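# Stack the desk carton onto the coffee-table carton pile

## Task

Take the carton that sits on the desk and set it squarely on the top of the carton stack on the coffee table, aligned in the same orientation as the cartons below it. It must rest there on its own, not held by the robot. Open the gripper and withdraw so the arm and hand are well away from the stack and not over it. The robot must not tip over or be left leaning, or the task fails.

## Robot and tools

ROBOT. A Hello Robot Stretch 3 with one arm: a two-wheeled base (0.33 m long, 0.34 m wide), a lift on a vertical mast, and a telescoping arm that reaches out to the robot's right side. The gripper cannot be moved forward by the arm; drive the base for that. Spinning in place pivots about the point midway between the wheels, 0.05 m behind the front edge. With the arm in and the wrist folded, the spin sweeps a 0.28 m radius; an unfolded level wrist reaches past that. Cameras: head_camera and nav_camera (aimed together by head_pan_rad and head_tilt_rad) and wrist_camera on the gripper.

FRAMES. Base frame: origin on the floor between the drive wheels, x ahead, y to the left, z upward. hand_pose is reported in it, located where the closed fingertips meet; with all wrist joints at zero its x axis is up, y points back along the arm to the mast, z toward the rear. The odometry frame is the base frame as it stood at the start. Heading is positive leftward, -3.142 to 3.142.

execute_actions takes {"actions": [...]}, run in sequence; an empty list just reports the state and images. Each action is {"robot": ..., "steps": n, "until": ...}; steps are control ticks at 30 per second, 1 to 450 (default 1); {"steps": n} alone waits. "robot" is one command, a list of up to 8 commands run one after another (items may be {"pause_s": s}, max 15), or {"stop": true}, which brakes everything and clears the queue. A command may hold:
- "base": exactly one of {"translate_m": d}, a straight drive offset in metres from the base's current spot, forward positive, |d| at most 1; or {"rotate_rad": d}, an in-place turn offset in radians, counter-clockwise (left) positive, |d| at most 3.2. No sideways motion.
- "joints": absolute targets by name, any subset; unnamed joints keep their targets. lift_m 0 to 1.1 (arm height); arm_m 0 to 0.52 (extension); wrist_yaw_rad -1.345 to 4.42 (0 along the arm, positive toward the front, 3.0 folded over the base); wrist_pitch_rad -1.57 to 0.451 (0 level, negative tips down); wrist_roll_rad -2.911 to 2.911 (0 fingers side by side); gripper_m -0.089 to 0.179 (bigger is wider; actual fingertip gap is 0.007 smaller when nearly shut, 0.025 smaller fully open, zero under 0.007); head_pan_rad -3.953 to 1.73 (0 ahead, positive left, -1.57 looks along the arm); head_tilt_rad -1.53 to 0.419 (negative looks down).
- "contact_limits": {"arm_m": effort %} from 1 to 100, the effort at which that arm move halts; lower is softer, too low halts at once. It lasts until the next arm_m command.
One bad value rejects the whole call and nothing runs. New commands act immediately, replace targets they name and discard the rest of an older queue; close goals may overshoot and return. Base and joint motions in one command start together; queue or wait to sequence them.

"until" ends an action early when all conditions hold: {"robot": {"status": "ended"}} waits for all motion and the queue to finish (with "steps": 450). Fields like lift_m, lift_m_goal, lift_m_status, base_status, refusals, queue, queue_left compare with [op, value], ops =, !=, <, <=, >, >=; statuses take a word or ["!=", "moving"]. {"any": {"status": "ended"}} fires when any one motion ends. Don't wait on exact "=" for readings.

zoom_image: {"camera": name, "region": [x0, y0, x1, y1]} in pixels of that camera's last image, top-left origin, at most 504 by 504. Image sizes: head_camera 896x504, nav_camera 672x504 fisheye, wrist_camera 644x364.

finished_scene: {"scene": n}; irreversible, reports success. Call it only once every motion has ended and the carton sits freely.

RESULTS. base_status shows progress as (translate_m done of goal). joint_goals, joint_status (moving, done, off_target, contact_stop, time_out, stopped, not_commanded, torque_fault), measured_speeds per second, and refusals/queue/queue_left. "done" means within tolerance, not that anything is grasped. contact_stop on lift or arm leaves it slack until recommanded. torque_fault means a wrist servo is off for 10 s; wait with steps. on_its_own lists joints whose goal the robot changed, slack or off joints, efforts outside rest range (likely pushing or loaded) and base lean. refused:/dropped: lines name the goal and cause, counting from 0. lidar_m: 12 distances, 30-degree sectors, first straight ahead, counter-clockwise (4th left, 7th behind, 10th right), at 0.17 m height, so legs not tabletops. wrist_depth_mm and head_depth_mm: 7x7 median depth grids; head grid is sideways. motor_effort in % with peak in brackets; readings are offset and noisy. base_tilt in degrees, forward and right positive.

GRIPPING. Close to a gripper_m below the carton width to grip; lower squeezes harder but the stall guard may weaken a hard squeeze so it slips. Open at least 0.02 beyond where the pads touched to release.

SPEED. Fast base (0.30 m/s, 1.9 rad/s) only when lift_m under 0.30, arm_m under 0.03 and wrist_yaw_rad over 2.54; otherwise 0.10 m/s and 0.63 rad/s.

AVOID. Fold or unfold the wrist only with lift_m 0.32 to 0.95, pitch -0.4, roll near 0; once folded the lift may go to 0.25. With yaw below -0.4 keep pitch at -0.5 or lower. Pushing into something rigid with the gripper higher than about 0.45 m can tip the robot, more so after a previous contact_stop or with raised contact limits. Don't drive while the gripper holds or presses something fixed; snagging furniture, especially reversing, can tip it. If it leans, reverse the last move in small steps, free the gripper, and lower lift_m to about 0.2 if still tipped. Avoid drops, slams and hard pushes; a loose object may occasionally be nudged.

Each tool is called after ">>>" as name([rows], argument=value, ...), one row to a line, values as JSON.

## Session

>>> execute_actions(actions=[])

Scene clock: 0.00 s.
robot.base_odometry: x=+0.000 y=+0.000 heading=+0.000 (m, m, rad; robot's odometry frame)
robot.turned_by_wheels: +0.000 (rad since the last result)
robot.turned_by_imu: +0.000 (rad since the last result)
robot.base_tilt: forward=+0.0 right=-0.4 (deg)
robot.lidar_m: 1.91 1.48 1.63 1.02 0.91 0.91 1.07 1.87 1.55 2.25 2.58 2.87
robot.head_depth_mm: 1779 2563 3066 3053 3065 3089 2345 / 1758 2554 3468 3370 3385 3292 2370 / 1771 2541 3776 3790 3828 3608 2387 / 1778 2416 3798 3819 3742 3573 1865 / 1747 2250 3474 3462 3394 3314 1825 / 1753 2267 3141 3160 3120 3041 1663 / 1764 2256 2972 2903 2900 2901 1578
robot.base_status: not_commanded
robot.joint_positions: lift_m=+0.324 arm_m=+0.001 wrist_yaw_rad=+3.110 wrist_pitch_rad=-0.340 wrist_roll_rad=+0.019 gripper_m=+0.037 head_pan_rad=+0.016 head_tilt_rad=-0.023
robot.joint_goals: lift_m=+0.324 arm_m=+0.001 wrist_yaw_rad=+3.110 wrist_pitch_rad=-0.340 wrist_roll_rad=+0.019 gripper_m=+0.037 head_pan_rad=+0.016 head_tilt_rad=-0.023
robot.joint_status: lift_m=not_commanded arm_m=not_commanded wrist_yaw_rad=not_commanded wrist_pitch_rad=not_commanded wrist_roll_rad=not_commanded gripper_m=not_commanded head_pan_rad=not_commanded head_tilt_rad=not_commanded
robot.measured_speeds: translate_m=+0.000 rotate_rad=+0.000 lift_m=+0.000 arm_m=+0.000 wrist_yaw_rad=+0.000 wrist_pitch_rad=+0.000 wrist_roll_rad=+0.000 head_pan_rad=+0.000 head_tilt_rad=+0.000
robot: refusals=0 queue=idle queue_left=0
robot.motor_effort: left_wheel=+1 right_wheel=-1 lift_m=+28 arm_m=-1 wrist_yaw_rad=+1 wrist_pitch_rad=+7 wrist_roll_rad=+1 gripper_m=+0 head_pan_rad=+0 head_tilt_rad=+2 (%)
robot.hand_pose: x=-0.0139 y=+0.0874 z=+0.3547 quat_wxyz=(+0.132, +0.705, +0.108, +0.689) (m; robot's base frame)
robot.wrist_depth_mm: 686 794 - - - - - / 736 836 - - - - - / 765 888 - - - - - / 786 877 920 964 942 968 976 / 716 703 - 746 757 769 773 / 597 589 - 597 640 632 632 / 513 511 - 534 526 528 541
pictures: head_camera (sideways: a quarter turn clockwise sets it upright), nav_camera (sideways: a quarter turn counterclockwise sets it upright), wrist_camera
Images, in order (width x height): head_camera 896x504, nav_camera 672x504, wrist_camera 644x364.

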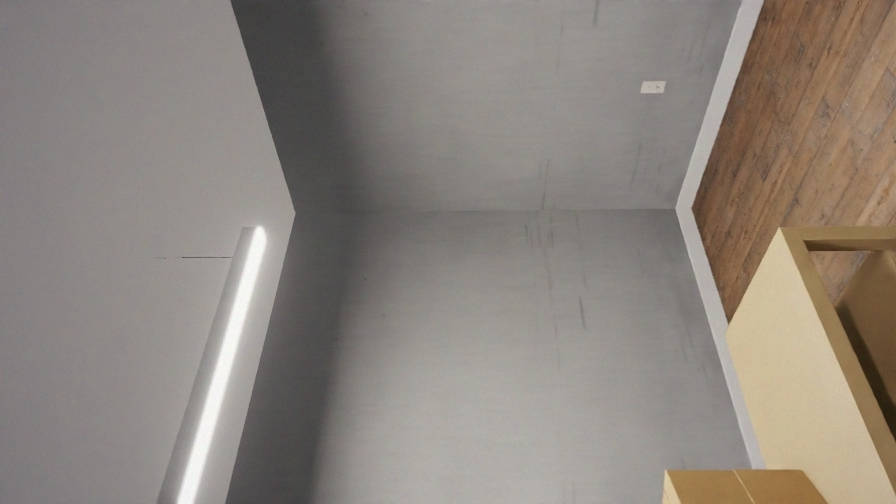

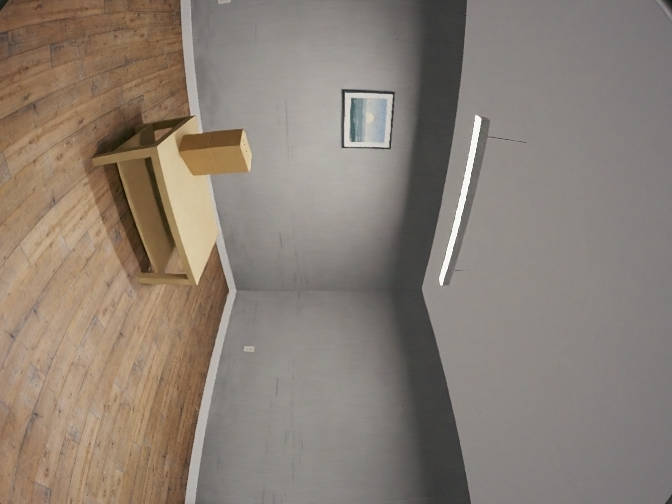

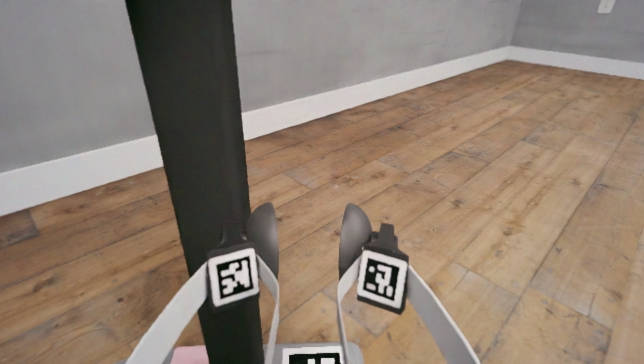

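>>> execute_actions([
  {"robot":{"joints":{"head_tilt_rad":-0.5,"head_pan_rad":0.4,"lift_m":0.28}},"steps":100,"until":{"robot":{"status":"ended"}}},
])

>>> execute_actions([
  {"robot":{"joints":{"head_tilt_rad":-0.4,"head_pan_rad":-1.75}},"steps":150,"until":{"robot":{"status":"ended"}}},
])

Scene clock: 5.13 s.
robot.base_odometry: x=+0.000 y=+0.000 heading=+0.000 (m, m, rad; robot's odometry frame)
robot.turned_by_wheels: +0.000 (rad since the last result)
robot.turned_by_imu: +0.000 (rad since the last result)
robot.base_tilt: forward=-0.2 right=-0.5 (deg)
robot.lidar_m: 1.90 1.48 1.63 1.02 0.91 0.91 1.08 1.87 1.55 2.26 2.58 2.88
robot.head_depth_mm: 2882 3140 3415 2285 2063 1667 1352 / 2819 3010 3287 2133 2051 1662 1356 / 2724 2909 3119 2018 1993 1676 1355 / 2586 2825 2910 1828 1844 1675 1353 / 2500 2724 2914 2756 2081 1674 1359 / 2428 2613 2795 2968 2147 1666 1352 / 2347 2522 2708 2839 2158 1689 1360
robot.base_status: not_commanded
robot.joint_positions: lift_m=+0.280 arm_m=+0.001 wrist_yaw_rad=+3.110 wrist_pitch_rad=-0.341 wrist_roll_rad=+0.019 gripper_m=+0.037 head_pan_rad=+0.393 head_tilt_rad=-0.494
robot.joint_goals: lift_m=+0.280 arm_m=+0.001 wrist_yaw_rad=+3.110 wrist_pitch_rad=-0.341 wrist_roll_rad=+0.019 gripper_m=+0.037 head_pan_rad=+0.400 head_tilt_rad=-0.500
robot.joint_status: lift_m=done arm_m=not_commanded wrist_yaw_rad=not_commanded wrist_pitch_rad=not_commanded wrist_roll_rad=not_commanded gripper_m=not_commanded head_pan_rad=done head_tilt_rad=done
robot.measured_speeds: translate_m=+0.000 rotate_rad=+0.000 lift_m=+0.000 arm_m=+0.000 wrist_yaw_rad=+0.000 wrist_pitch_rad=+0.000 wrist_roll_rad=+0.000 head_pan_rad=+0.000 head_tilt_rad=+0.000
robot: refusals=0 queue=done queue_left=0
robot.motor_effort: left_wheel=+0(0) right_wheel=-1(2) lift_m=+24(25) arm_m=-1(1) wrist_yaw_rad=+0(0) wrist_pitch_rad=+7(8) wrist_roll_rad=+0(1) gripper_m=-1(1) head_pan_rad=+3(27) head_tilt_rad=-2(27) (%)
robot.hand_pose: x=-0.0139 y=+0.0872 z=+0.3104 quat_wxyz=(+0.132, +0.705, +0.108, +0.689) (m; robot's base frame)
robot.wrist_depth_mm: 699 782 - - - - - / 740 827 - - - - - / 788 905 - - - - - / 766 803 815 837 852 879 892 / 643 657 - 659 661 690 706 / 531 545 - 562 578 566 572 / 466 - - - 476 483 478
pictures: head_camera (sideways: a quarter turn clockwise sets it upright), nav_camera (sideways: a quarter turn counterclockwise sets it upright), wrist_camera
Images, in order (width x height): head_camera 896x504, nav_camera 672x504, wrist_camera 644x364.

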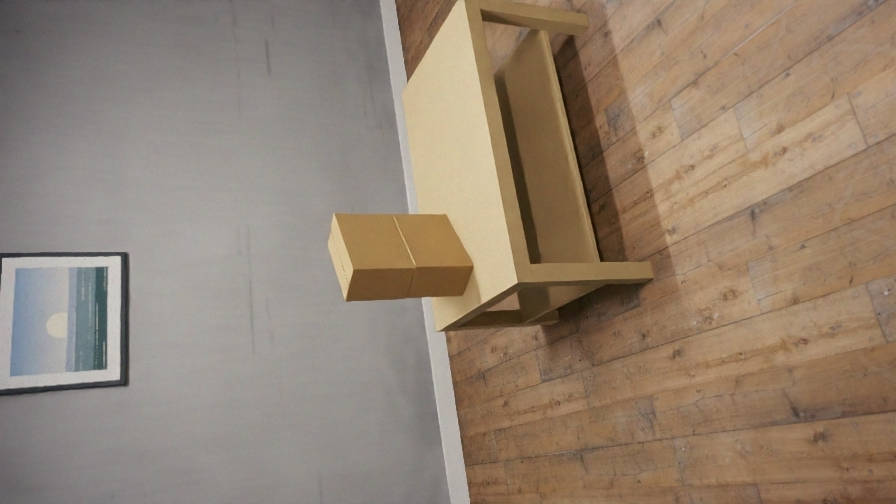

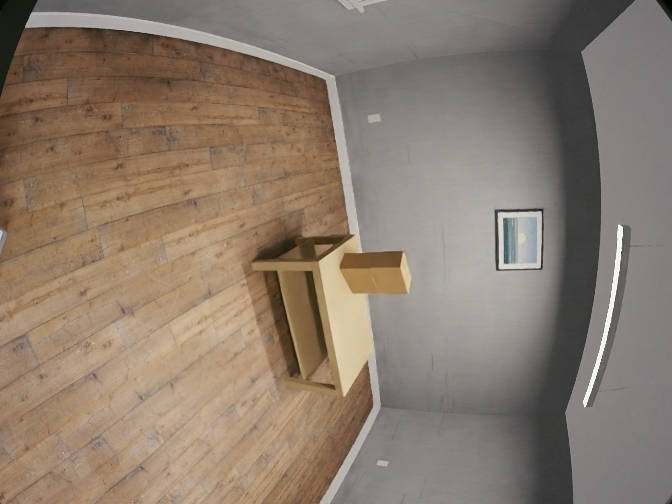

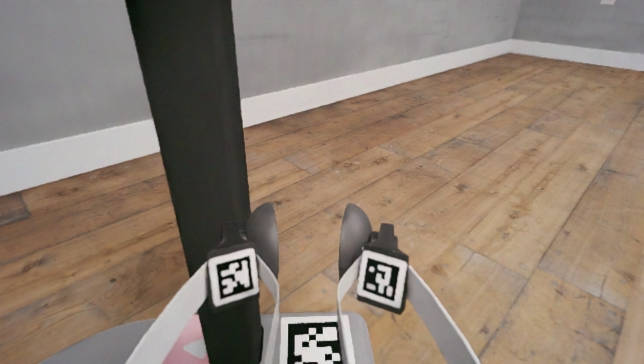

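Scene clock: 6.70 s.
robot.base_odometry: x=+0.000 y=+0.000 heading=+0.000 (m, m, rad; robot's odometry frame)
robot.turned_by_wheels: +0.000 (rad since the last result)
robot.turned_by_imu: +0.000 (rad since the last result)
robot.base_tilt: forward=-0.2 right=-0.5 (deg)
robot.lidar_m: 1.91 1.48 1.64 1.01 0.91 0.91 1.07 1.87 1.55 2.25 2.58 2.88
robot.head_depth_mm: 1640 1746 1815 1909 2058 1824 1447 / 1754 1851 1963 1702 2091 1782 1437 / 1878 1979 2116 1553 2304 1811 1441 / 2013 2166 2283 1488 2447 1821 1447 / 2206 2346 2499 1852 2492 1824 1441 / 2387 2553 2733 2257 2446 1841 1460 / 2612 2811 3002 3056 2447 1838 1445
robot.base_status: not_commanded
robot.joint_positions: lift_m=+0.280 arm_m=+0.001 wrist_yaw_rad=+3.110 wrist_pitch_rad=-0.341 wrist_roll_rad=+0.019 gripper_m=+0.037 head_pan_rad=-1.743 head_tilt_rad=-0.409
robot.joint_goals: lift_m=+0.280 arm_m=+0.001 wrist_yaw_rad=+3.110 wrist_pitch_rad=-0.341 wrist_roll_rad=+0.019 gripper_m=+0.037 head_pan_rad=-1.750 head_tilt_rad=-0.400
robot.joint_status: lift_m=done arm_m=not_commanded wrist_yaw_rad=not_commanded wrist_pitch_rad=not_commanded wrist_roll_rad=not_commanded gripper_m=not_commanded head_pan_rad=done head_tilt_rad=done
robot.measured_speeds: translate_m=+0.000 rotate_rad=+0.000 lift_m=+0.000 arm_m=+0.000 wrist_yaw_rad=+0.000 wrist_pitch_rad=+0.000 wrist_roll_rad=+0.000 head_pan_rad=+0.000 head_tilt_rad=+0.000
robot: refusals=0 queue=done queue_left=0
robot.motor_effort: left_wheel=+0(0) right_wheel=-1(1) lift_m=+23(24) arm_m=-1(1) wrist_yaw_rad=+0(0) wrist_pitch_rad=+8(8) wrist_roll_rad=+1(1) gripper_m=+1(1) head_pan_rad=-2(41) head_tilt_rad=+4(13) (%)
robot.hand_pose: x=-0.0139 y=+0.0872 z=+0.3104 quat_wxyz=(+0.132, +0.705, +0.108, +0.689) (m; robot's base frame)
robot.wrist_depth_mm: 712 783 - - - - - / 735 821 - - - - - / 760 878 - - - - - / 767 817 818 852 866 874 884 / 641 648 - 678 675 672 702 / 532 543 - 551 572 569 575 / 467 - - - 471 482 488
pictures: head_camera (sideways: a quarter turn clockwise sets it upright), nav_camera (sideways: a quarter turn counterclockwise sets it upright), wrist_camera
Images, in order (width x height): head_camera 896x504, nav_camera 672x504, wrist_camera 644x364.

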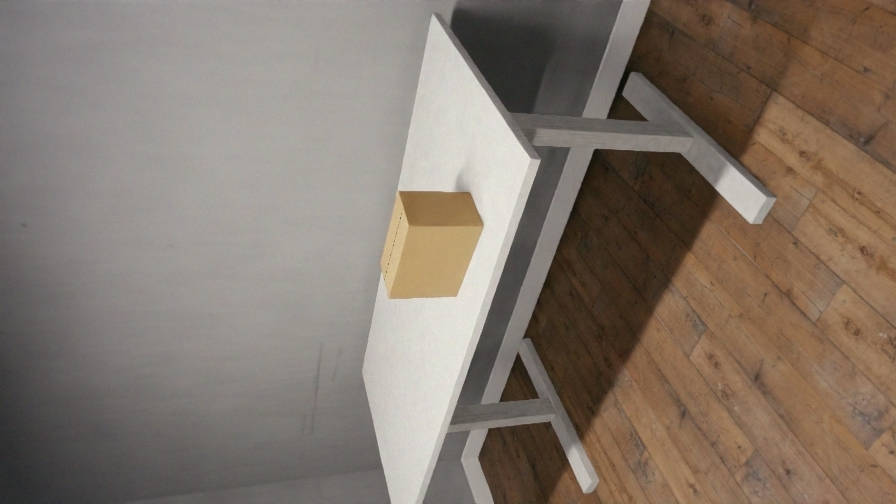

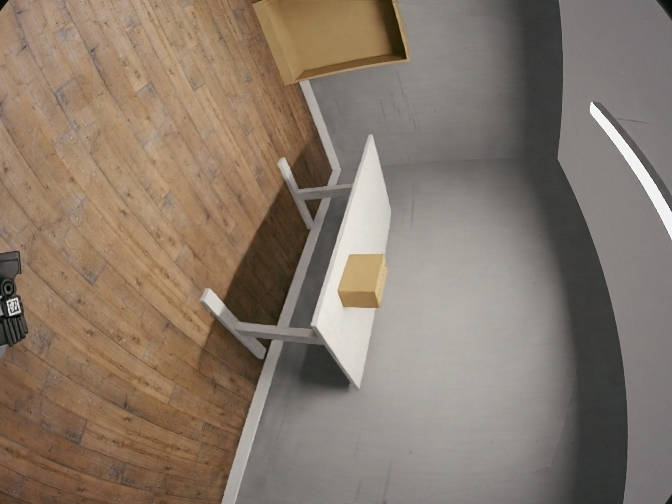

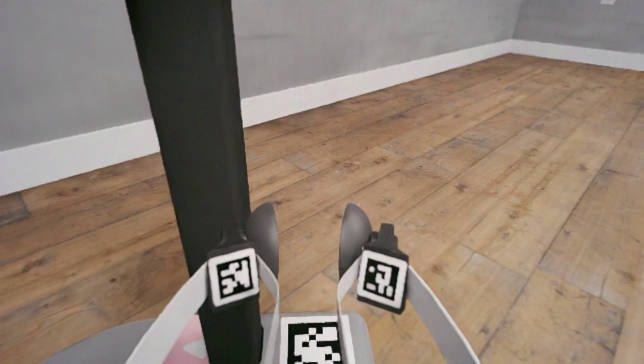

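>>> execute_actions([
  {"robot":[{"base":{"rotate_rad":-1.495},"joints":{"wrist_pitch_rad":-0.4}},{"base":{"translate_m":1.0}},{"base":{"translate_m":0.1},"joints":{"lift_m":0.5,"head_pan_rad":-1.45,"head_tilt_rad":-0.65}},{"base":{"rotate_rad":0.55},"joints":{"lift_m":0.9,"wrist_yaw_rad":1.57}},{"joints":{"lift_m":1.07,"wrist_pitch_rad":-1.2,"wrist_roll_rad":0.065,"gripper_m":0.179,"arm_m":0.12}},{"joints":{"arm_m":0.4}}],"steps":450,"until":{"robot":{"status":"ended"}}},
  {"steps":300,"until":{"robot":{"status":"ended"}}},
])

Scene clock: 36.27 s.
robot.base_odometry: x=+0.083 y=-1.097 heading=-0.945 (m, m, rad; robot's odometry frame)
robot.turned_by_wheels: -0.945 (rad since the last result)
robot.turned_by_imu: -0.927 (rad since the last result)
robot.base_tilt: forward=-0.2 right=-0.5 (deg)
robot.lidar_m: 1.66 1.85 2.59 2.12 2.12 1.92 1.77 1.81 1.29 0.74 1.23 1.30
robot.head_depth_mm: 1004 1099 1226 1338 794 648 1196 / - - 1247 1034 799 648 1195 / 984 1099 1244 1042 726 648 1195 / 999 1081 1224 1084 616 650 1211 / 999 1100 1237 1046 624 650 1206 / 1004 1100 1232 1042 638 652 1241 / 1003 1105 1233 1040 804 650 1236
robot.base_status: done (rotate_rad +0.5499 of +0.5500)
robot.joint_positions: lift_m=+1.070 arm_m=+0.400 wrist_yaw_rad=+1.571 wrist_pitch_rad=-1.202 wrist_roll_rad=+0.062 gripper_m=+0.179 head_pan_rad=-1.457 head_tilt_rad=-0.642
robot.joint_goals: lift_m=+1.070 arm_m=+0.400 wrist_yaw_rad=+1.570 wrist_pitch_rad=-1.200 wrist_roll_rad=+0.065 gripper_m=+0.179 head_pan_rad=-1.450 head_tilt_rad=-0.650
robot.joint_status: lift_m=done arm_m=done wrist_yaw_rad=done wrist_pitch_rad=done wrist_roll_rad=done gripper_m=done head_pan_rad=done head_tilt_rad=done
robot.measured_speeds: translate_m=+0.000 rotate_rad=+0.000 lift_m=+0.000 arm_m=+0.000 wrist_yaw_rad=+0.000 wrist_pitch_rad=+0.000 wrist_roll_rad=+0.000 head_pan_rad=+0.000 head_tilt_rad=+0.000
robot: refusals=0 queue=done queue_left=0
robot.motor_effort: left_wheel=-2(10) right_wheel=+1(7) lift_m=+32(31) arm_m=+2(3) wrist_yaw_rad=+0(3) wrist_pitch_rad=+0(11) wrist_roll_rad=+2(5) gripper_m=-1(83) head_pan_rad=+4(24) head_tilt_rad=-2(18) (%)
robot.hand_pose: x=+0.0486 y=-0.5449 z=+0.9609 quat_wxyz=(+0.691, +0.699, -0.151, +0.108) (m; robot's base frame)
robot.wrist_depth_mm: - - 450 255 457 459 462 / - - 439 247 449 451 455 / - - 424 240 429 441 441 / - - 234 234 420 423 428 / - - 230 228 409 412 414 / - - 222 222 398 401 409 / - - 379 218 383 388 395
pictures: head_camera (sideways: a quarter turn clockwise sets it upright), nav_camera (sideways: a quarter turn counterclockwise sets it upright), wrist_camera
Images, in order (width x height): head_camera 896x504, nav_camera 672x504, wrist_camera 644x364.

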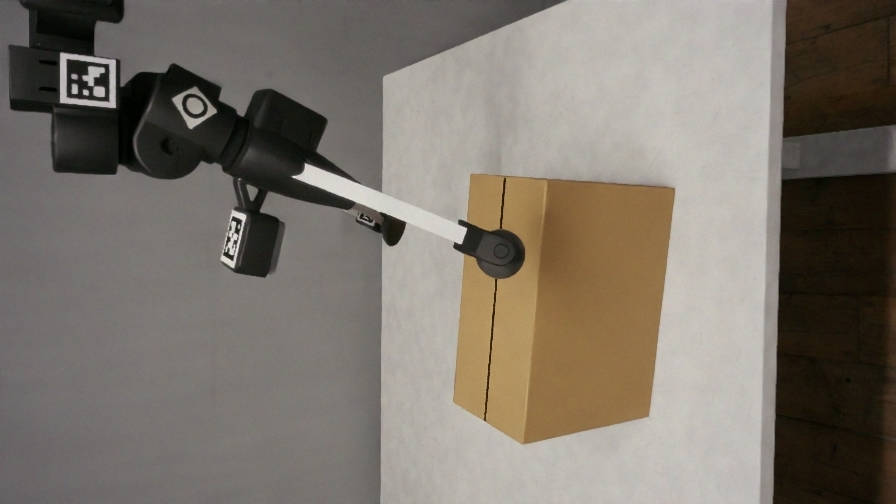

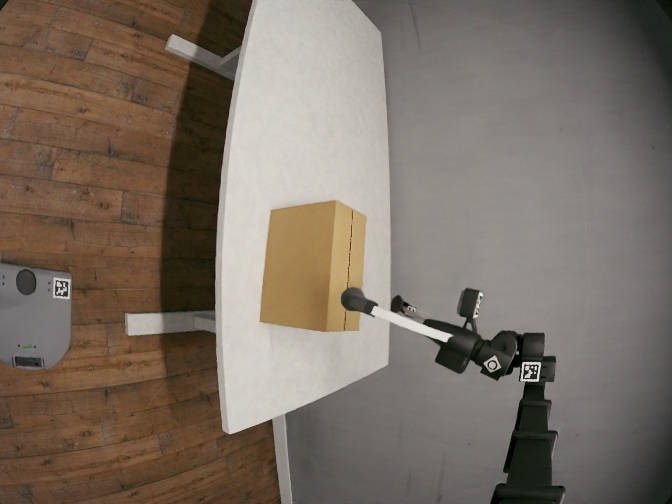

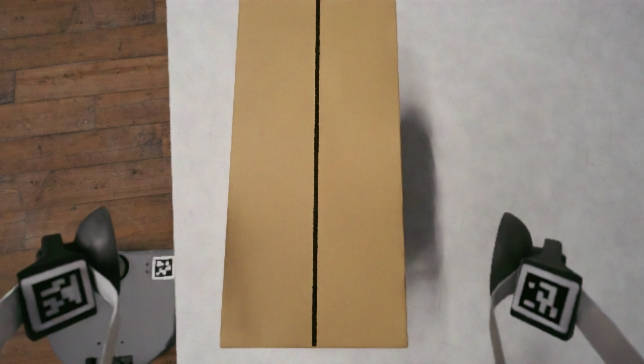

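>>> execute_actions([
  {"robot":[{"base":{"translate_m":0.05},"joints":{"lift_m":0.978,"arm_m":0.403}},{"joints":{"gripper_m":0.07}},{"joints":{"lift_m":1.0}}],"steps":450,"until":{"robot":{"status":"ended"}}},
])

Scene clock: 44.07 s.
robot.base_odometry: x=+0.113 y=-1.137 heading=-0.945 (m, m, rad; robot's odometry frame)
robot.turned_by_wheels: +0.000 (rad since the last result)
robot.turned_by_imu: +0.000 (rad since the last result)
robot.base_tilt: forward=-0.2 right=-0.4 (deg)
robot.lidar_m: 1.88 1.80 2.52 2.11 2.15 1.97 1.83 1.86 1.29 0.74 1.22 1.25
robot.head_depth_mm: 989 1114 1224 1032 795 648 1202 / 993 - 1233 1033 772 646 1179 / 1001 1085 1198 644 597 647 1199 / 997 1097 1208 1045 618 647 1204 / 993 1098 1216 677 623 649 1208 / 995 1097 1223 1050 752 652 1204 / 998 1101 1226 1050 804 651 1236
robot.base_status: done (translate_m +0.0500 of +0.0500)
robot.joint_positions: lift_m=+1.000 arm_m=+0.403 wrist_yaw_rad=+1.571 wrist_pitch_rad=-1.205 wrist_roll_rad=+0.062 gripper_m=+0.074 head_pan_rad=-1.457 head_tilt_rad=-0.642
robot.joint_goals: lift_m=+1.000 arm_m=+0.403 wrist_yaw_rad=+1.570 wrist_pitch_rad=-1.200 wrist_roll_rad=+0.065 gripper_m=+0.073 head_pan_rad=-1.450 head_tilt_rad=-0.650
robot.joint_status: lift_m=done arm_m=done wrist_yaw_rad=done wrist_pitch_rad=done wrist_roll_rad=done gripper_m=done head_pan_rad=done head_tilt_rad=done
robot.measured_speeds: translate_m=+0.000 rotate_rad=+0.000 lift_m=+0.000 arm_m=+0.000 wrist_yaw_rad=+0.000 wrist_pitch_rad=+0.000 wrist_roll_rad=+0.000 head_pan_rad=+0.000 head_tilt_rad=+0.000
robot: refusals=0 queue=done queue_left=0
robot.motor_effort: left_wheel=-1(3) right_wheel=+0(5) lift_m=+33(29) arm_m=+2(2) wrist_yaw_rad=-1(1) wrist_pitch_rad=+2(2) wrist_roll_rad=+2(2) gripper_m=-25(99) head_pan_rad=+3(4) head_tilt_rad=-3(3) (%)
robot.hand_pose: x=+0.0478 y=-0.5480 z=+0.8906 quat_wxyz=(+0.691, +0.699, -0.150, +0.107) (m; robot's base frame)
robot.wrist_depth_mm: - 381 152 153 154 385 387 / - 363 147 148 149 371 375 / - 358 143 145 146 360 363 / - 346 139 140 142 355 352 / - 137 135 137 138 341 343 / - 132 132 133 134 - 333 / - 127 128 130 131 325 327
pictures: head_camera (sideways: a quarter turn clockwise sets it upright), nav_camera (sideways: a quarter turn counterclockwise sets it upright), wrist_camera
Images, in order (width x height): head_camera 896x504, nav_camera 672x504, wrist_camera 644x364.

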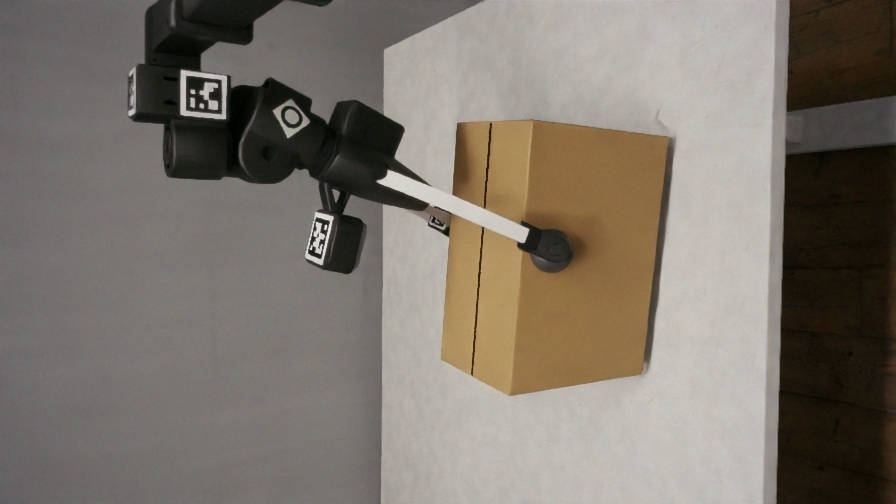

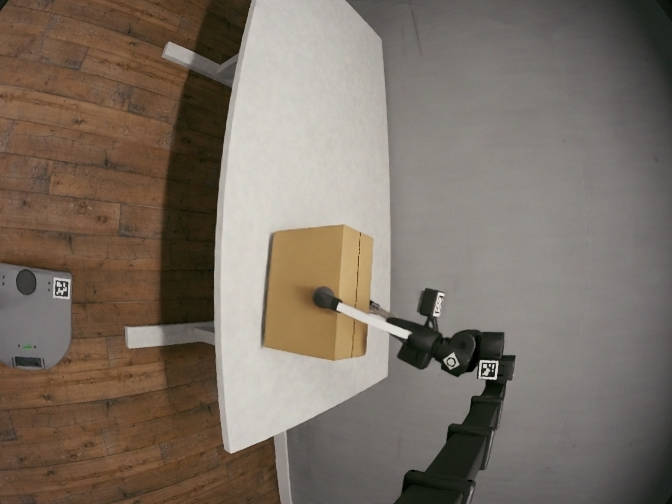

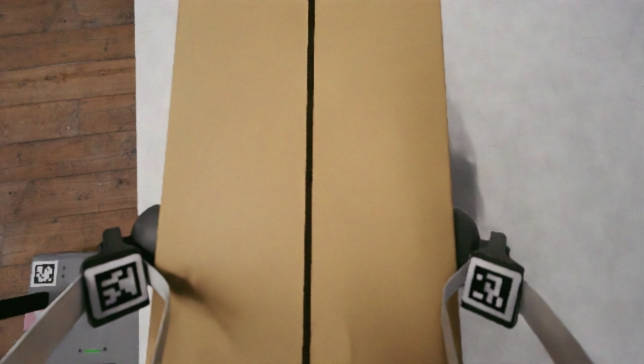

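>>> execute_actions([
  {"robot":[{"joints":{"lift_m":1.03,"arm_m":0.15,"head_pan_rad":0,"head_tilt_rad":-0.7},"base":{"rotate_rad":1.85}},{"base":{"translate_m":1.0},"joints":{"lift_m":1.095,"wrist_yaw_rad":2.1}}],"steps":450,"until":{"robot":{"translate_m":[">",0.5]}}},
  {"robot":{"base":{"translate_m":1.0}},"steps":450,"until":{"robot":{"status":"ended"}}},
])

Scene clock: 75.93 s.
robot.base_odometry: x=+1.040 y=+0.043 heading=+0.905 (m, m, rad; robot's odometry frame)
robot.turned_by_wheels: +1.850 (rad since the last result)
robot.turned_by_imu: +1.825 (rad since the last result)
robot.base_tilt: forward=-0.1 right=-0.6 (deg)
robot.lidar_m: 0.63 1.88 1.56 1.55 1.72 2.70 2.19 2.42 2.05 2.22 0.87 1.27
robot.head_depth_mm: 1713 1868 2087 2172 1112 970 1152 / 1730 1912 2075 1063 1121 971 1178 / 1754 1936 2116 990 1082 1000 1203 / 1789 1986 2195 1045 1085 1001 1203 / 1802 2020 2283 2164 1726 1097 1186 / 1851 2064 2322 2193 1725 1427 1212 / 1858 2078 2373 2194 1734 1426 1210
robot.base_status: done (translate_m +1.0000 of +1.0000)
robot.joint_positions: lift_m=+1.095 arm_m=+0.150 wrist_yaw_rad=+2.097 wrist_pitch_rad=-1.208 wrist_roll_rad=+0.062 gripper_m=+0.086 head_pan_rad=-0.007 head_tilt_rad=-0.692
robot.joint_goals: lift_m=+1.095 arm_m=+0.150 wrist_yaw_rad=+2.100 wrist_pitch_rad=-1.200 wrist_roll_rad=+0.065 gripper_m=+0.085 head_pan_rad=+0.000 head_tilt_rad=-0.700
robot.joint_status: lift_m=done arm_m=done wrist_yaw_rad=done wrist_pitch_rad=done wrist_roll_rad=done gripper_m=done head_pan_rad=done head_tilt_rad=done
robot.measured_speeds: translate_m=+0.000 rotate_rad=+0.000 lift_m=+0.000 arm_m=+0.000 wrist_yaw_rad=+0.000 wrist_pitch_rad=+0.000 wrist_roll_rad=+0.000 head_pan_rad=+0.000 head_tilt_rad=+0.000
robot: refusals=0 queue=done queue_left=0
robot.on_its_own: gripper_m is held at +0.085, not at your +0.070, by its stall guard, which is not easing now
robot.motor_effort: left_wheel=+0(7) right_wheel=-1(7) lift_m=+33(38) arm_m=-3(4) wrist_yaw_rad=+2(0) wrist_pitch_rad=+3(3) wrist_roll_rad=+2(2) gripper_m=-21(24) head_pan_rad=+3(40) head_tilt_rad=-3(8) (%)
robot.hand_pose: x=+0.0380 y=-0.2610 z=+0.9854 quat_wxyz=(+0.640, +0.714, +0.038, +0.282) (m; robot's base frame)
robot.wrist_depth_mm: - - 151 153 155 800 807 / - - 147 149 150 788 792 / - - 143 145 146 - 767 / - - 139 140 141 - - / - 136 135 137 138 - - / - 132 132 133 134 - - / - - 129 130 131 - -
pictures: head_camera (sideways: a quarter turn clockwise sets it upright), nav_camera (sideways: a quarter turn counterclockwise sets it upright), wrist_camera
Images, in order (width x height): head_camera 896x504, nav_camera 672x504, wrist_camera 644x364.

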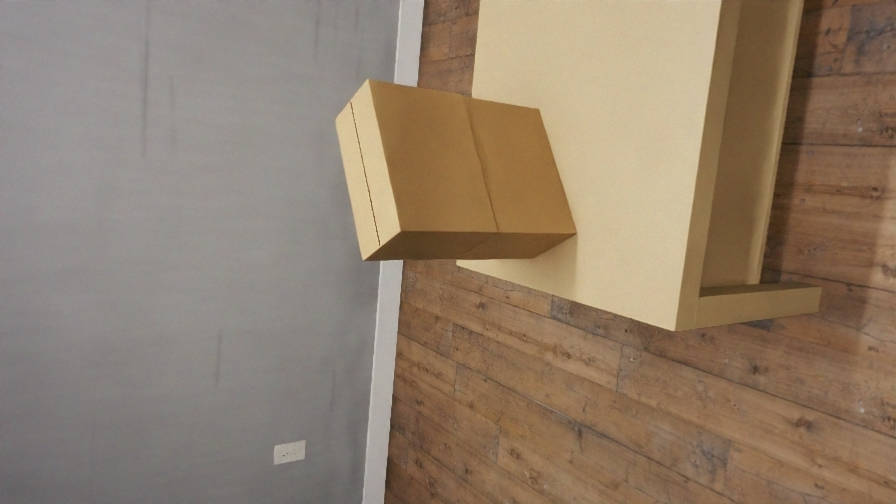

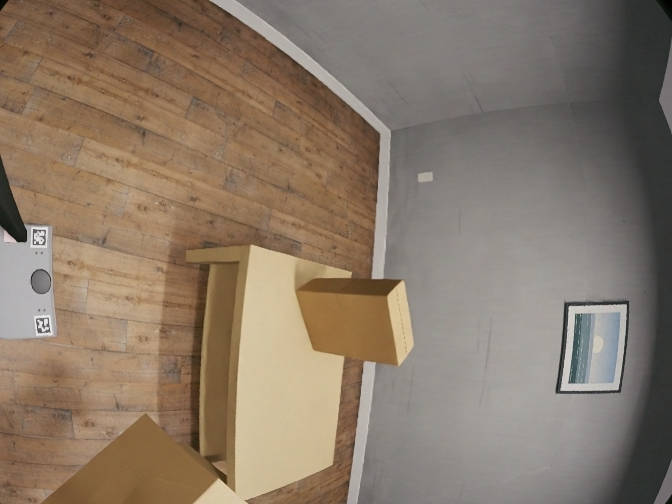

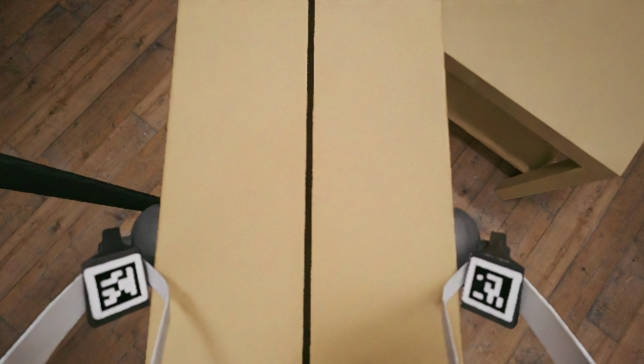

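>>> execute_actions([
  {"robot":[{"joints":{"wrist_yaw_rad":2.23,"head_pan_rad":-1.45},"base":{"translate_m":0.35}},{"base":{"rotate_rad":1.315}},{"joints":{"arm_m":0.4}}],"steps":450,"until":{"robot":{"status":"ended"}}},
])

Scene clock: 92.57 s.
robot.base_odometry: x=+1.256 y=+0.318 heading=+2.220 (m, m, rad; robot's odometry frame)
robot.turned_by_wheels: +1.315 (rad since the last result)
robot.turned_by_imu: +1.299 (rad since the last result)
robot.base_tilt: forward=+0.0 right=-0.4 (deg)
robot.lidar_m: 1.49 1.52 1.99 2.54 3.10 2.26 2.29 0.74 1.03 0.77 0.28 1.57
robot.head_depth_mm: 1443 1597 1795 2004 1710 918 783 / - - 1773 547 751 893 782 / 1455 1574 1181 519 597 837 785 / 1463 1627 1755 485 542 773 786 / 1469 1633 1818 466 512 924 788 / 1478 1634 1847 1954 1671 1427 1206 / 1495 1656 1864 2041 1728 1421 1207
robot.base_status: done (rotate_rad +1.3149 of +1.3150)
robot.joint_positions: lift_m=+1.095 arm_m=+0.400 wrist_yaw_rad=+2.228 wrist_pitch_rad=-1.208 wrist_roll_rad=+0.062 gripper_m=+0.086 head_pan_rad=-1.443 head_tilt_rad=-0.692
robot.joint_goals: lift_m=+1.095 arm_m=+0.400 wrist_yaw_rad=+2.230 wrist_pitch_rad=-1.200 wrist_roll_rad=+0.065 gripper_m=+0.085 head_pan_rad=-1.450 head_tilt_rad=-0.700
robot.joint_status: lift_m=done arm_m=done wrist_yaw_rad=done wrist_pitch_rad=done wrist_roll_rad=done gripper_m=done head_pan_rad=done head_tilt_rad=done
robot.measured_speeds: translate_m=+0.000 rotate_rad=+0.000 lift_m=+0.000 arm_m=+0.000 wrist_yaw_rad=+0.000 wrist_pitch_rad=+0.000 wrist_roll_rad=+0.000 head_pan_rad=+0.000 head_tilt_rad=+0.000
robot: refusals=0 queue=done queue_left=0
robot.on_its_own: gripper_m is held at +0.085, not at your +0.070, by its stall guard, which is not easing now
robot.motor_effort: left_wheel=-1(6) right_wheel=+0(4) lift_m=+33(33) arm_m=+2(4) wrist_yaw_rad=+2(2) wrist_pitch_rad=+3(3) wrist_roll_rad=+2(2) gripper_m=-19(20) head_pan_rad=-3(40) head_tilt_rad=-3(3) (%)
robot.hand_pose: x=+0.0330 y=-0.5031 z=+0.9854 quat_wxyz=(+0.620, +0.710, +0.085, +0.323) (m; robot's base frame)
robot.wrist_depth_mm: - - 151 153 155 - - / - - 147 149 150 - - / - - 143 144 146 - - / - 139 139 141 142 - - / - 135 136 137 138 - - / - 132 132 134 134 - - / - 658 128 130 131 - -
pictures: head_camera (sideways: a quarter turn clockwise sets it upright), nav_camera (sideways: a quarter turn counterclockwise sets it upright), wrist_camera
Images, in order (width x height): head_camera 896x504, nav_camera 672x504, wrist_camera 644x364.

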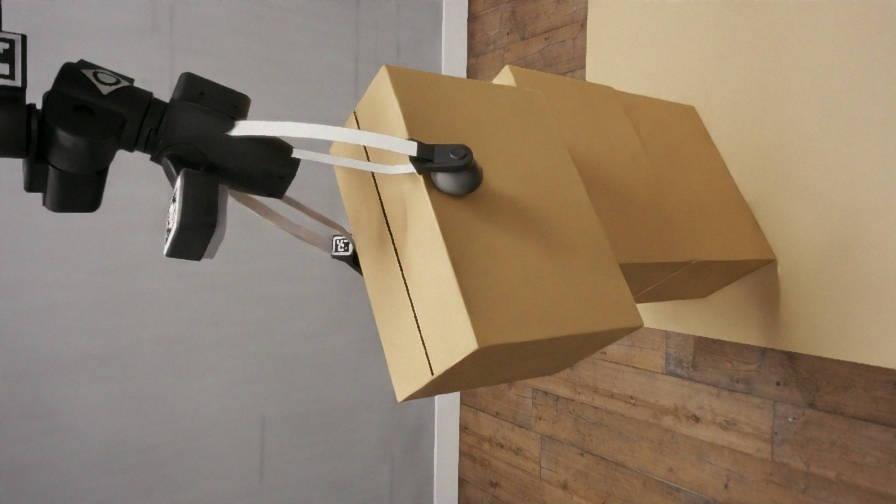

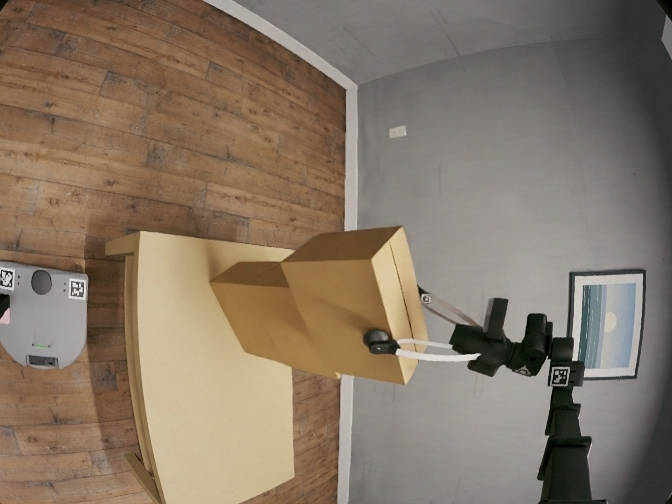

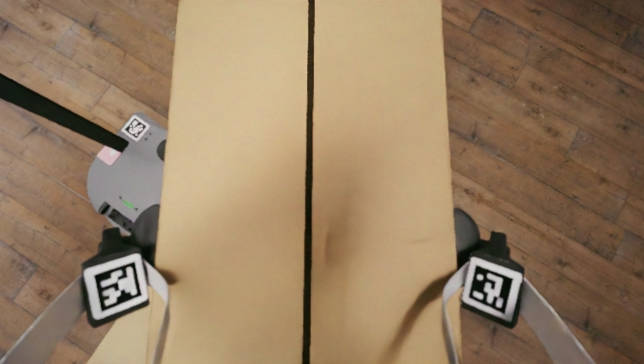

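>>> execute_actions([
  {"robot":[{"joints":{"arm_m":0.49},"base":{"translate_m":-0.04}},{"joints":{"lift_m":1.08}}],"steps":450,"until":{"robot":{"status":"ended"}}},
])

>>> zoom_image(camera="head_camera", region=[420,60,740,380])

Scene clock: 99.07 s.
robot.base_odometry: x=+1.280 y=+0.286 heading=+2.220 (m, m, rad; robot's odometry frame)
robot.turned_by_wheels: +0.000 (rad since the last result)
robot.turned_by_imu: +0.001 (rad since the last result)
robot.base_tilt: forward=-0.3 right=-0.5 (deg)
robot.lidar_m: 1.53 1.56 2.05 2.54 3.08 2.22 2.25 0.71 1.01 0.78 0.30 1.61
robot.head_depth_mm: 1452 1611 1807 1995 1709 920 781 / - 1640 1746 674 1021 922 785 / 1423 1577 665 624 720 859 784 / 1473 1641 1190 568 661 795 784 / 1470 1642 1789 563 691 861 785 / 1479 1645 1857 2035 1735 1428 1157 / 1490 1644 1859 2059 1726 1423 1211
robot.base_status: done (translate_m -0.0400 of -0.0400)
robot.joint_positions: lift_m=+1.080 arm_m=+0.490 wrist_yaw_rad=+2.228 wrist_pitch_rad=-1.208 wrist_roll_rad=+0.062 gripper_m=+0.086 head_pan_rad=-1.443 head_tilt_rad=-0.692
robot.joint_goals: lift_m=+1.080 arm_m=+0.490 wrist_yaw_rad=+2.230 wrist_pitch_rad=-1.200 wrist_roll_rad=+0.065 gripper_m=+0.085 head_pan_rad=-1.450 head_tilt_rad=-0.700
robot.joint_status: lift_m=done arm_m=done wrist_yaw_rad=done wrist_pitch_rad=done wrist_roll_rad=done gripper_m=done head_pan_rad=done head_tilt_rad=done
robot.measured_speeds: translate_m=+0.000 rotate_rad=+0.000 lift_m=+0.000 arm_m=+0.000 wrist_yaw_rad=+0.000 wrist_pitch_rad=+0.000 wrist_roll_rad=+0.000 head_pan_rad=+0.000 head_tilt_rad=+0.000
robot: refusals=0 queue=done queue_left=0
robot.on_its_own: gripper_m is held at +0.085, not at your +0.070, by its stall guard, which is not easing now
robot.motor_effort: left_wheel=-1(4) right_wheel=+1(4) lift_m=+25(36) arm_m=+2(1) wrist_yaw_rad=+2(2) wrist_pitch_rad=+3(3) wrist_roll_rad=+2(2) gripper_m=-20(20) head_pan_rad=-3(2) head_tilt_rad=-3(3) (%)
robot.hand_pose: x=+0.0330 y=-0.5931 z=+0.9708 quat_wxyz=(+0.620, +0.710, +0.085, +0.323) (m; robot's base frame)
robot.wrist_depth_mm: - - 151 153 154 - - / - - 148 148 150 - - / - 144 143 144 146 - - / - 139 139 140 142 - - / - 136 136 137 138 - - / - 132 132 133 133 - - / 656 643 129 130 131 - -
pictures: head_camera (sideways: a quarter turn clockwise sets it upright), nav_camera (sideways: a quarter turn counterclockwise sets it upright), wrist_camera
Images, in order (width x height): head_camera 896x504, nav_camera 672x504, wrist_camera 644x364.

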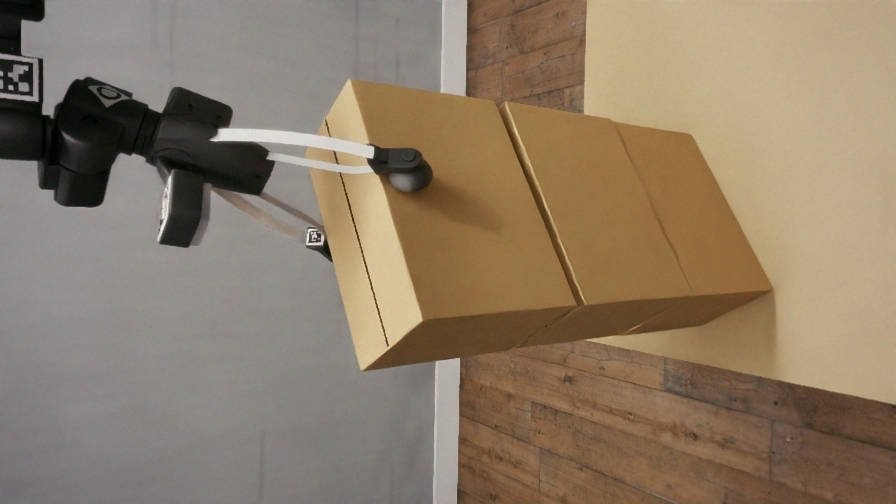

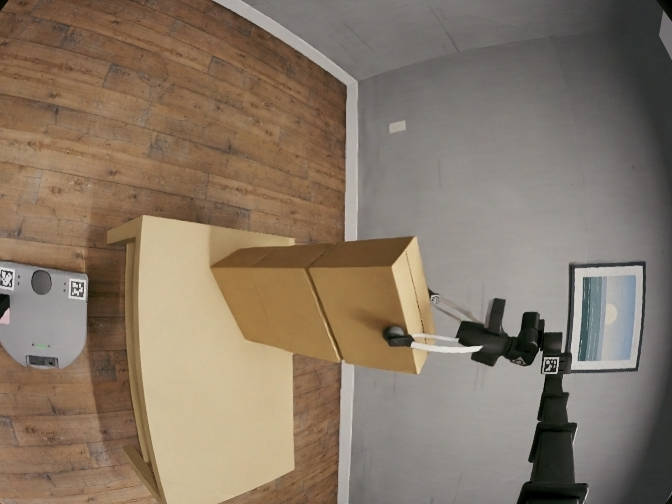

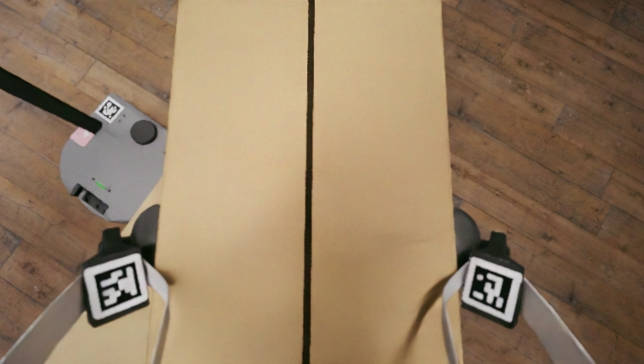

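Region (420, 60, 740, 380) of head_camera's 896x504 image, scaled by 1.575, with more detail than that image has.

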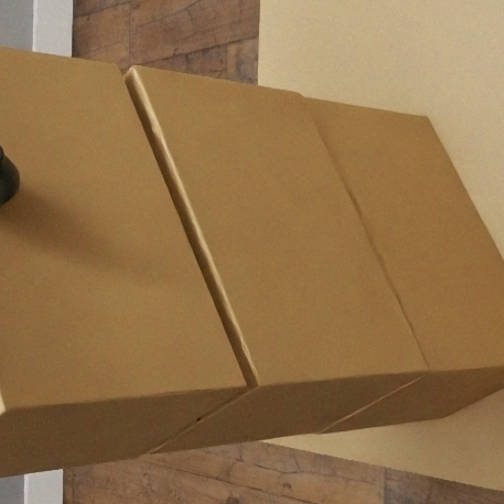

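>>> execute_actions([
  {"robot":[{"joints":{"wrist_yaw_rad":2.212}},{"joints":{"lift_m":1.068}}],"steps":450,"until":{"robot":{"status":"ended"}}},
])

>>> zoom_image(camera="head_camera", region=[420,60,740,380])

Scene clock: 103.17 s.
robot.base_odometry: x=+1.280 y=+0.286 heading=+2.220 (m, m, rad; robot's odometry frame)
robot.turned_by_wheels: +0.000 (rad since the last result)
robot.turned_by_imu: +0.000 (rad since the last result)
robot.base_tilt: forward=-0.2 right=-0.5 (deg)
robot.lidar_m: 1.53 1.56 2.05 2.54 3.11 2.22 2.24 0.71 1.01 0.78 0.30 1.62
robot.head_depth_mm: 1486 1609 1799 2014 1712 924 783 / - 1620 1738 675 1023 921 784 / 1440 1570 690 623 723 862 784 / 1464 1634 1749 573 663 794 785 / 1468 1629 1792 575 692 858 784 / 1476 1653 1851 2031 1726 1410 1162 / 1487 1653 1857 2058 1723 1422 1204
robot.base_status: done (translate_m -0.0400 of -0.0400)
robot.joint_positions: lift_m=+1.068 arm_m=+0.490 wrist_yaw_rad=+2.215 wrist_pitch_rad=-1.207 wrist_roll_rad=+0.062 gripper_m=+0.086 head_pan_rad=-1.443 head_tilt_rad=-0.692
robot.joint_goals: lift_m=+1.068 arm_m=+0.490 wrist_yaw_rad=+2.212 wrist_pitch_rad=-1.200 wrist_roll_rad=+0.065 gripper_m=+0.085 head_pan_rad=-1.450 head_tilt_rad=-0.700
robot.joint_status: lift_m=done arm_m=done wrist_yaw_rad=done wrist_pitch_rad=done wrist_roll_rad=done gripper_m=done head_pan_rad=done head_tilt_rad=done
robot.measured_speeds: translate_m=+0.000 rotate_rad=+0.000 lift_m=+0.000 arm_m=+0.000 wrist_yaw_rad=+0.000 wrist_pitch_rad=+0.000 wrist_roll_rad=+0.000 head_pan_rad=+0.000 head_tilt_rad=+0.000
robot: refusals=0 queue=done queue_left=0
robot.on_its_own: gripper_m is held at +0.085, not at your +0.070, by its stall guard, which is not easing now
robot.motor_effort: left_wheel=-1(1) right_wheel=+1(0) lift_m=+22(25) arm_m=+2(2) wrist_yaw_rad=-1(3) wrist_pitch_rad=+3(3) wrist_roll_rad=+2(2) gripper_m=-20(20) head_pan_rad=-3(3) head_tilt_rad=-3(3) (%)
robot.hand_pose: x=+0.0336 y=-0.5937 z=+0.9589 quat_wxyz=(+0.622, +0.710, +0.080, +0.319) (m; robot's base frame)
robot.wrist_depth_mm: - - 150 152 154 - - / - - 147 149 149 - - / - - 143 144 145 - - / - 138 139 140 141 - - / - 136 136 137 137 - - / - 132 131 133 134 - - / 633 634 129 130 130 - -
pictures: head_camera (sideways: a quarter turn clockwise sets it upright), nav_camera (sideways: a quarter turn counterclockwise sets it upright), wrist_camera
Images, in order (width x height): head_camera 896x504, nav_camera 672x504, wrist_camera 644x364.

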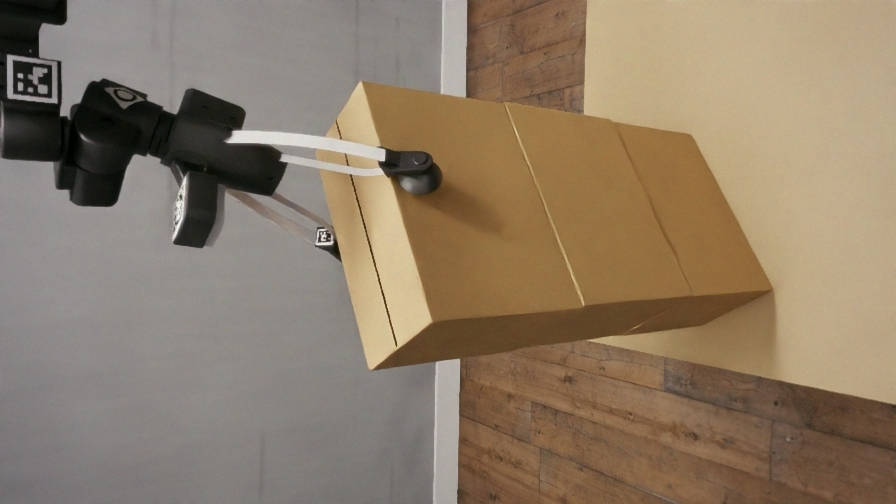

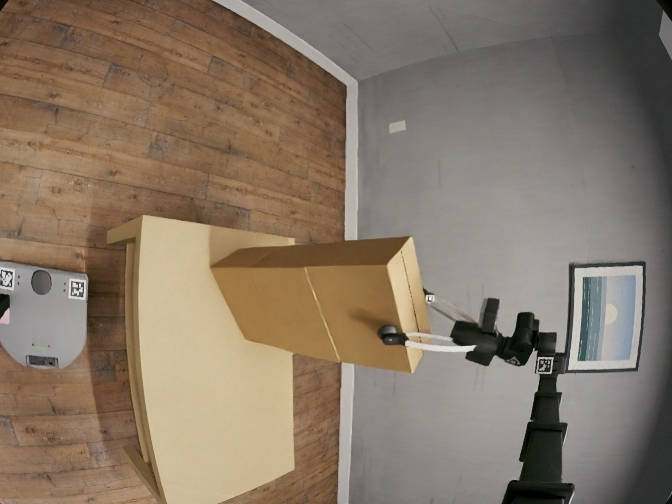

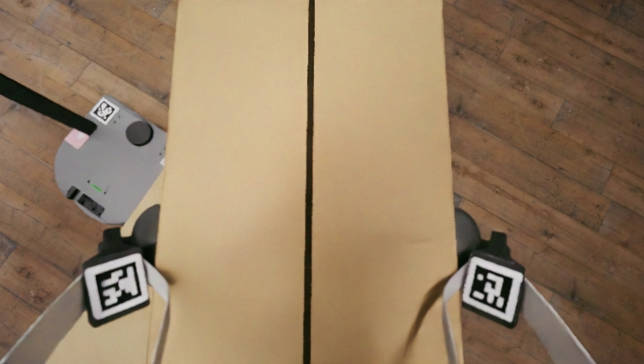

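Region (420, 60, 740, 380) of head_camera's 896x504 image, scaled by 1.575, with more detail than that image has.

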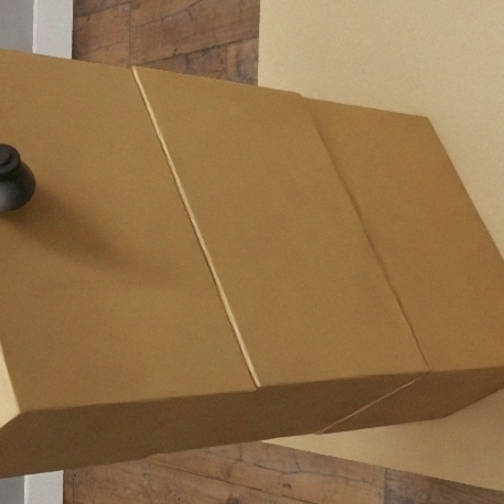

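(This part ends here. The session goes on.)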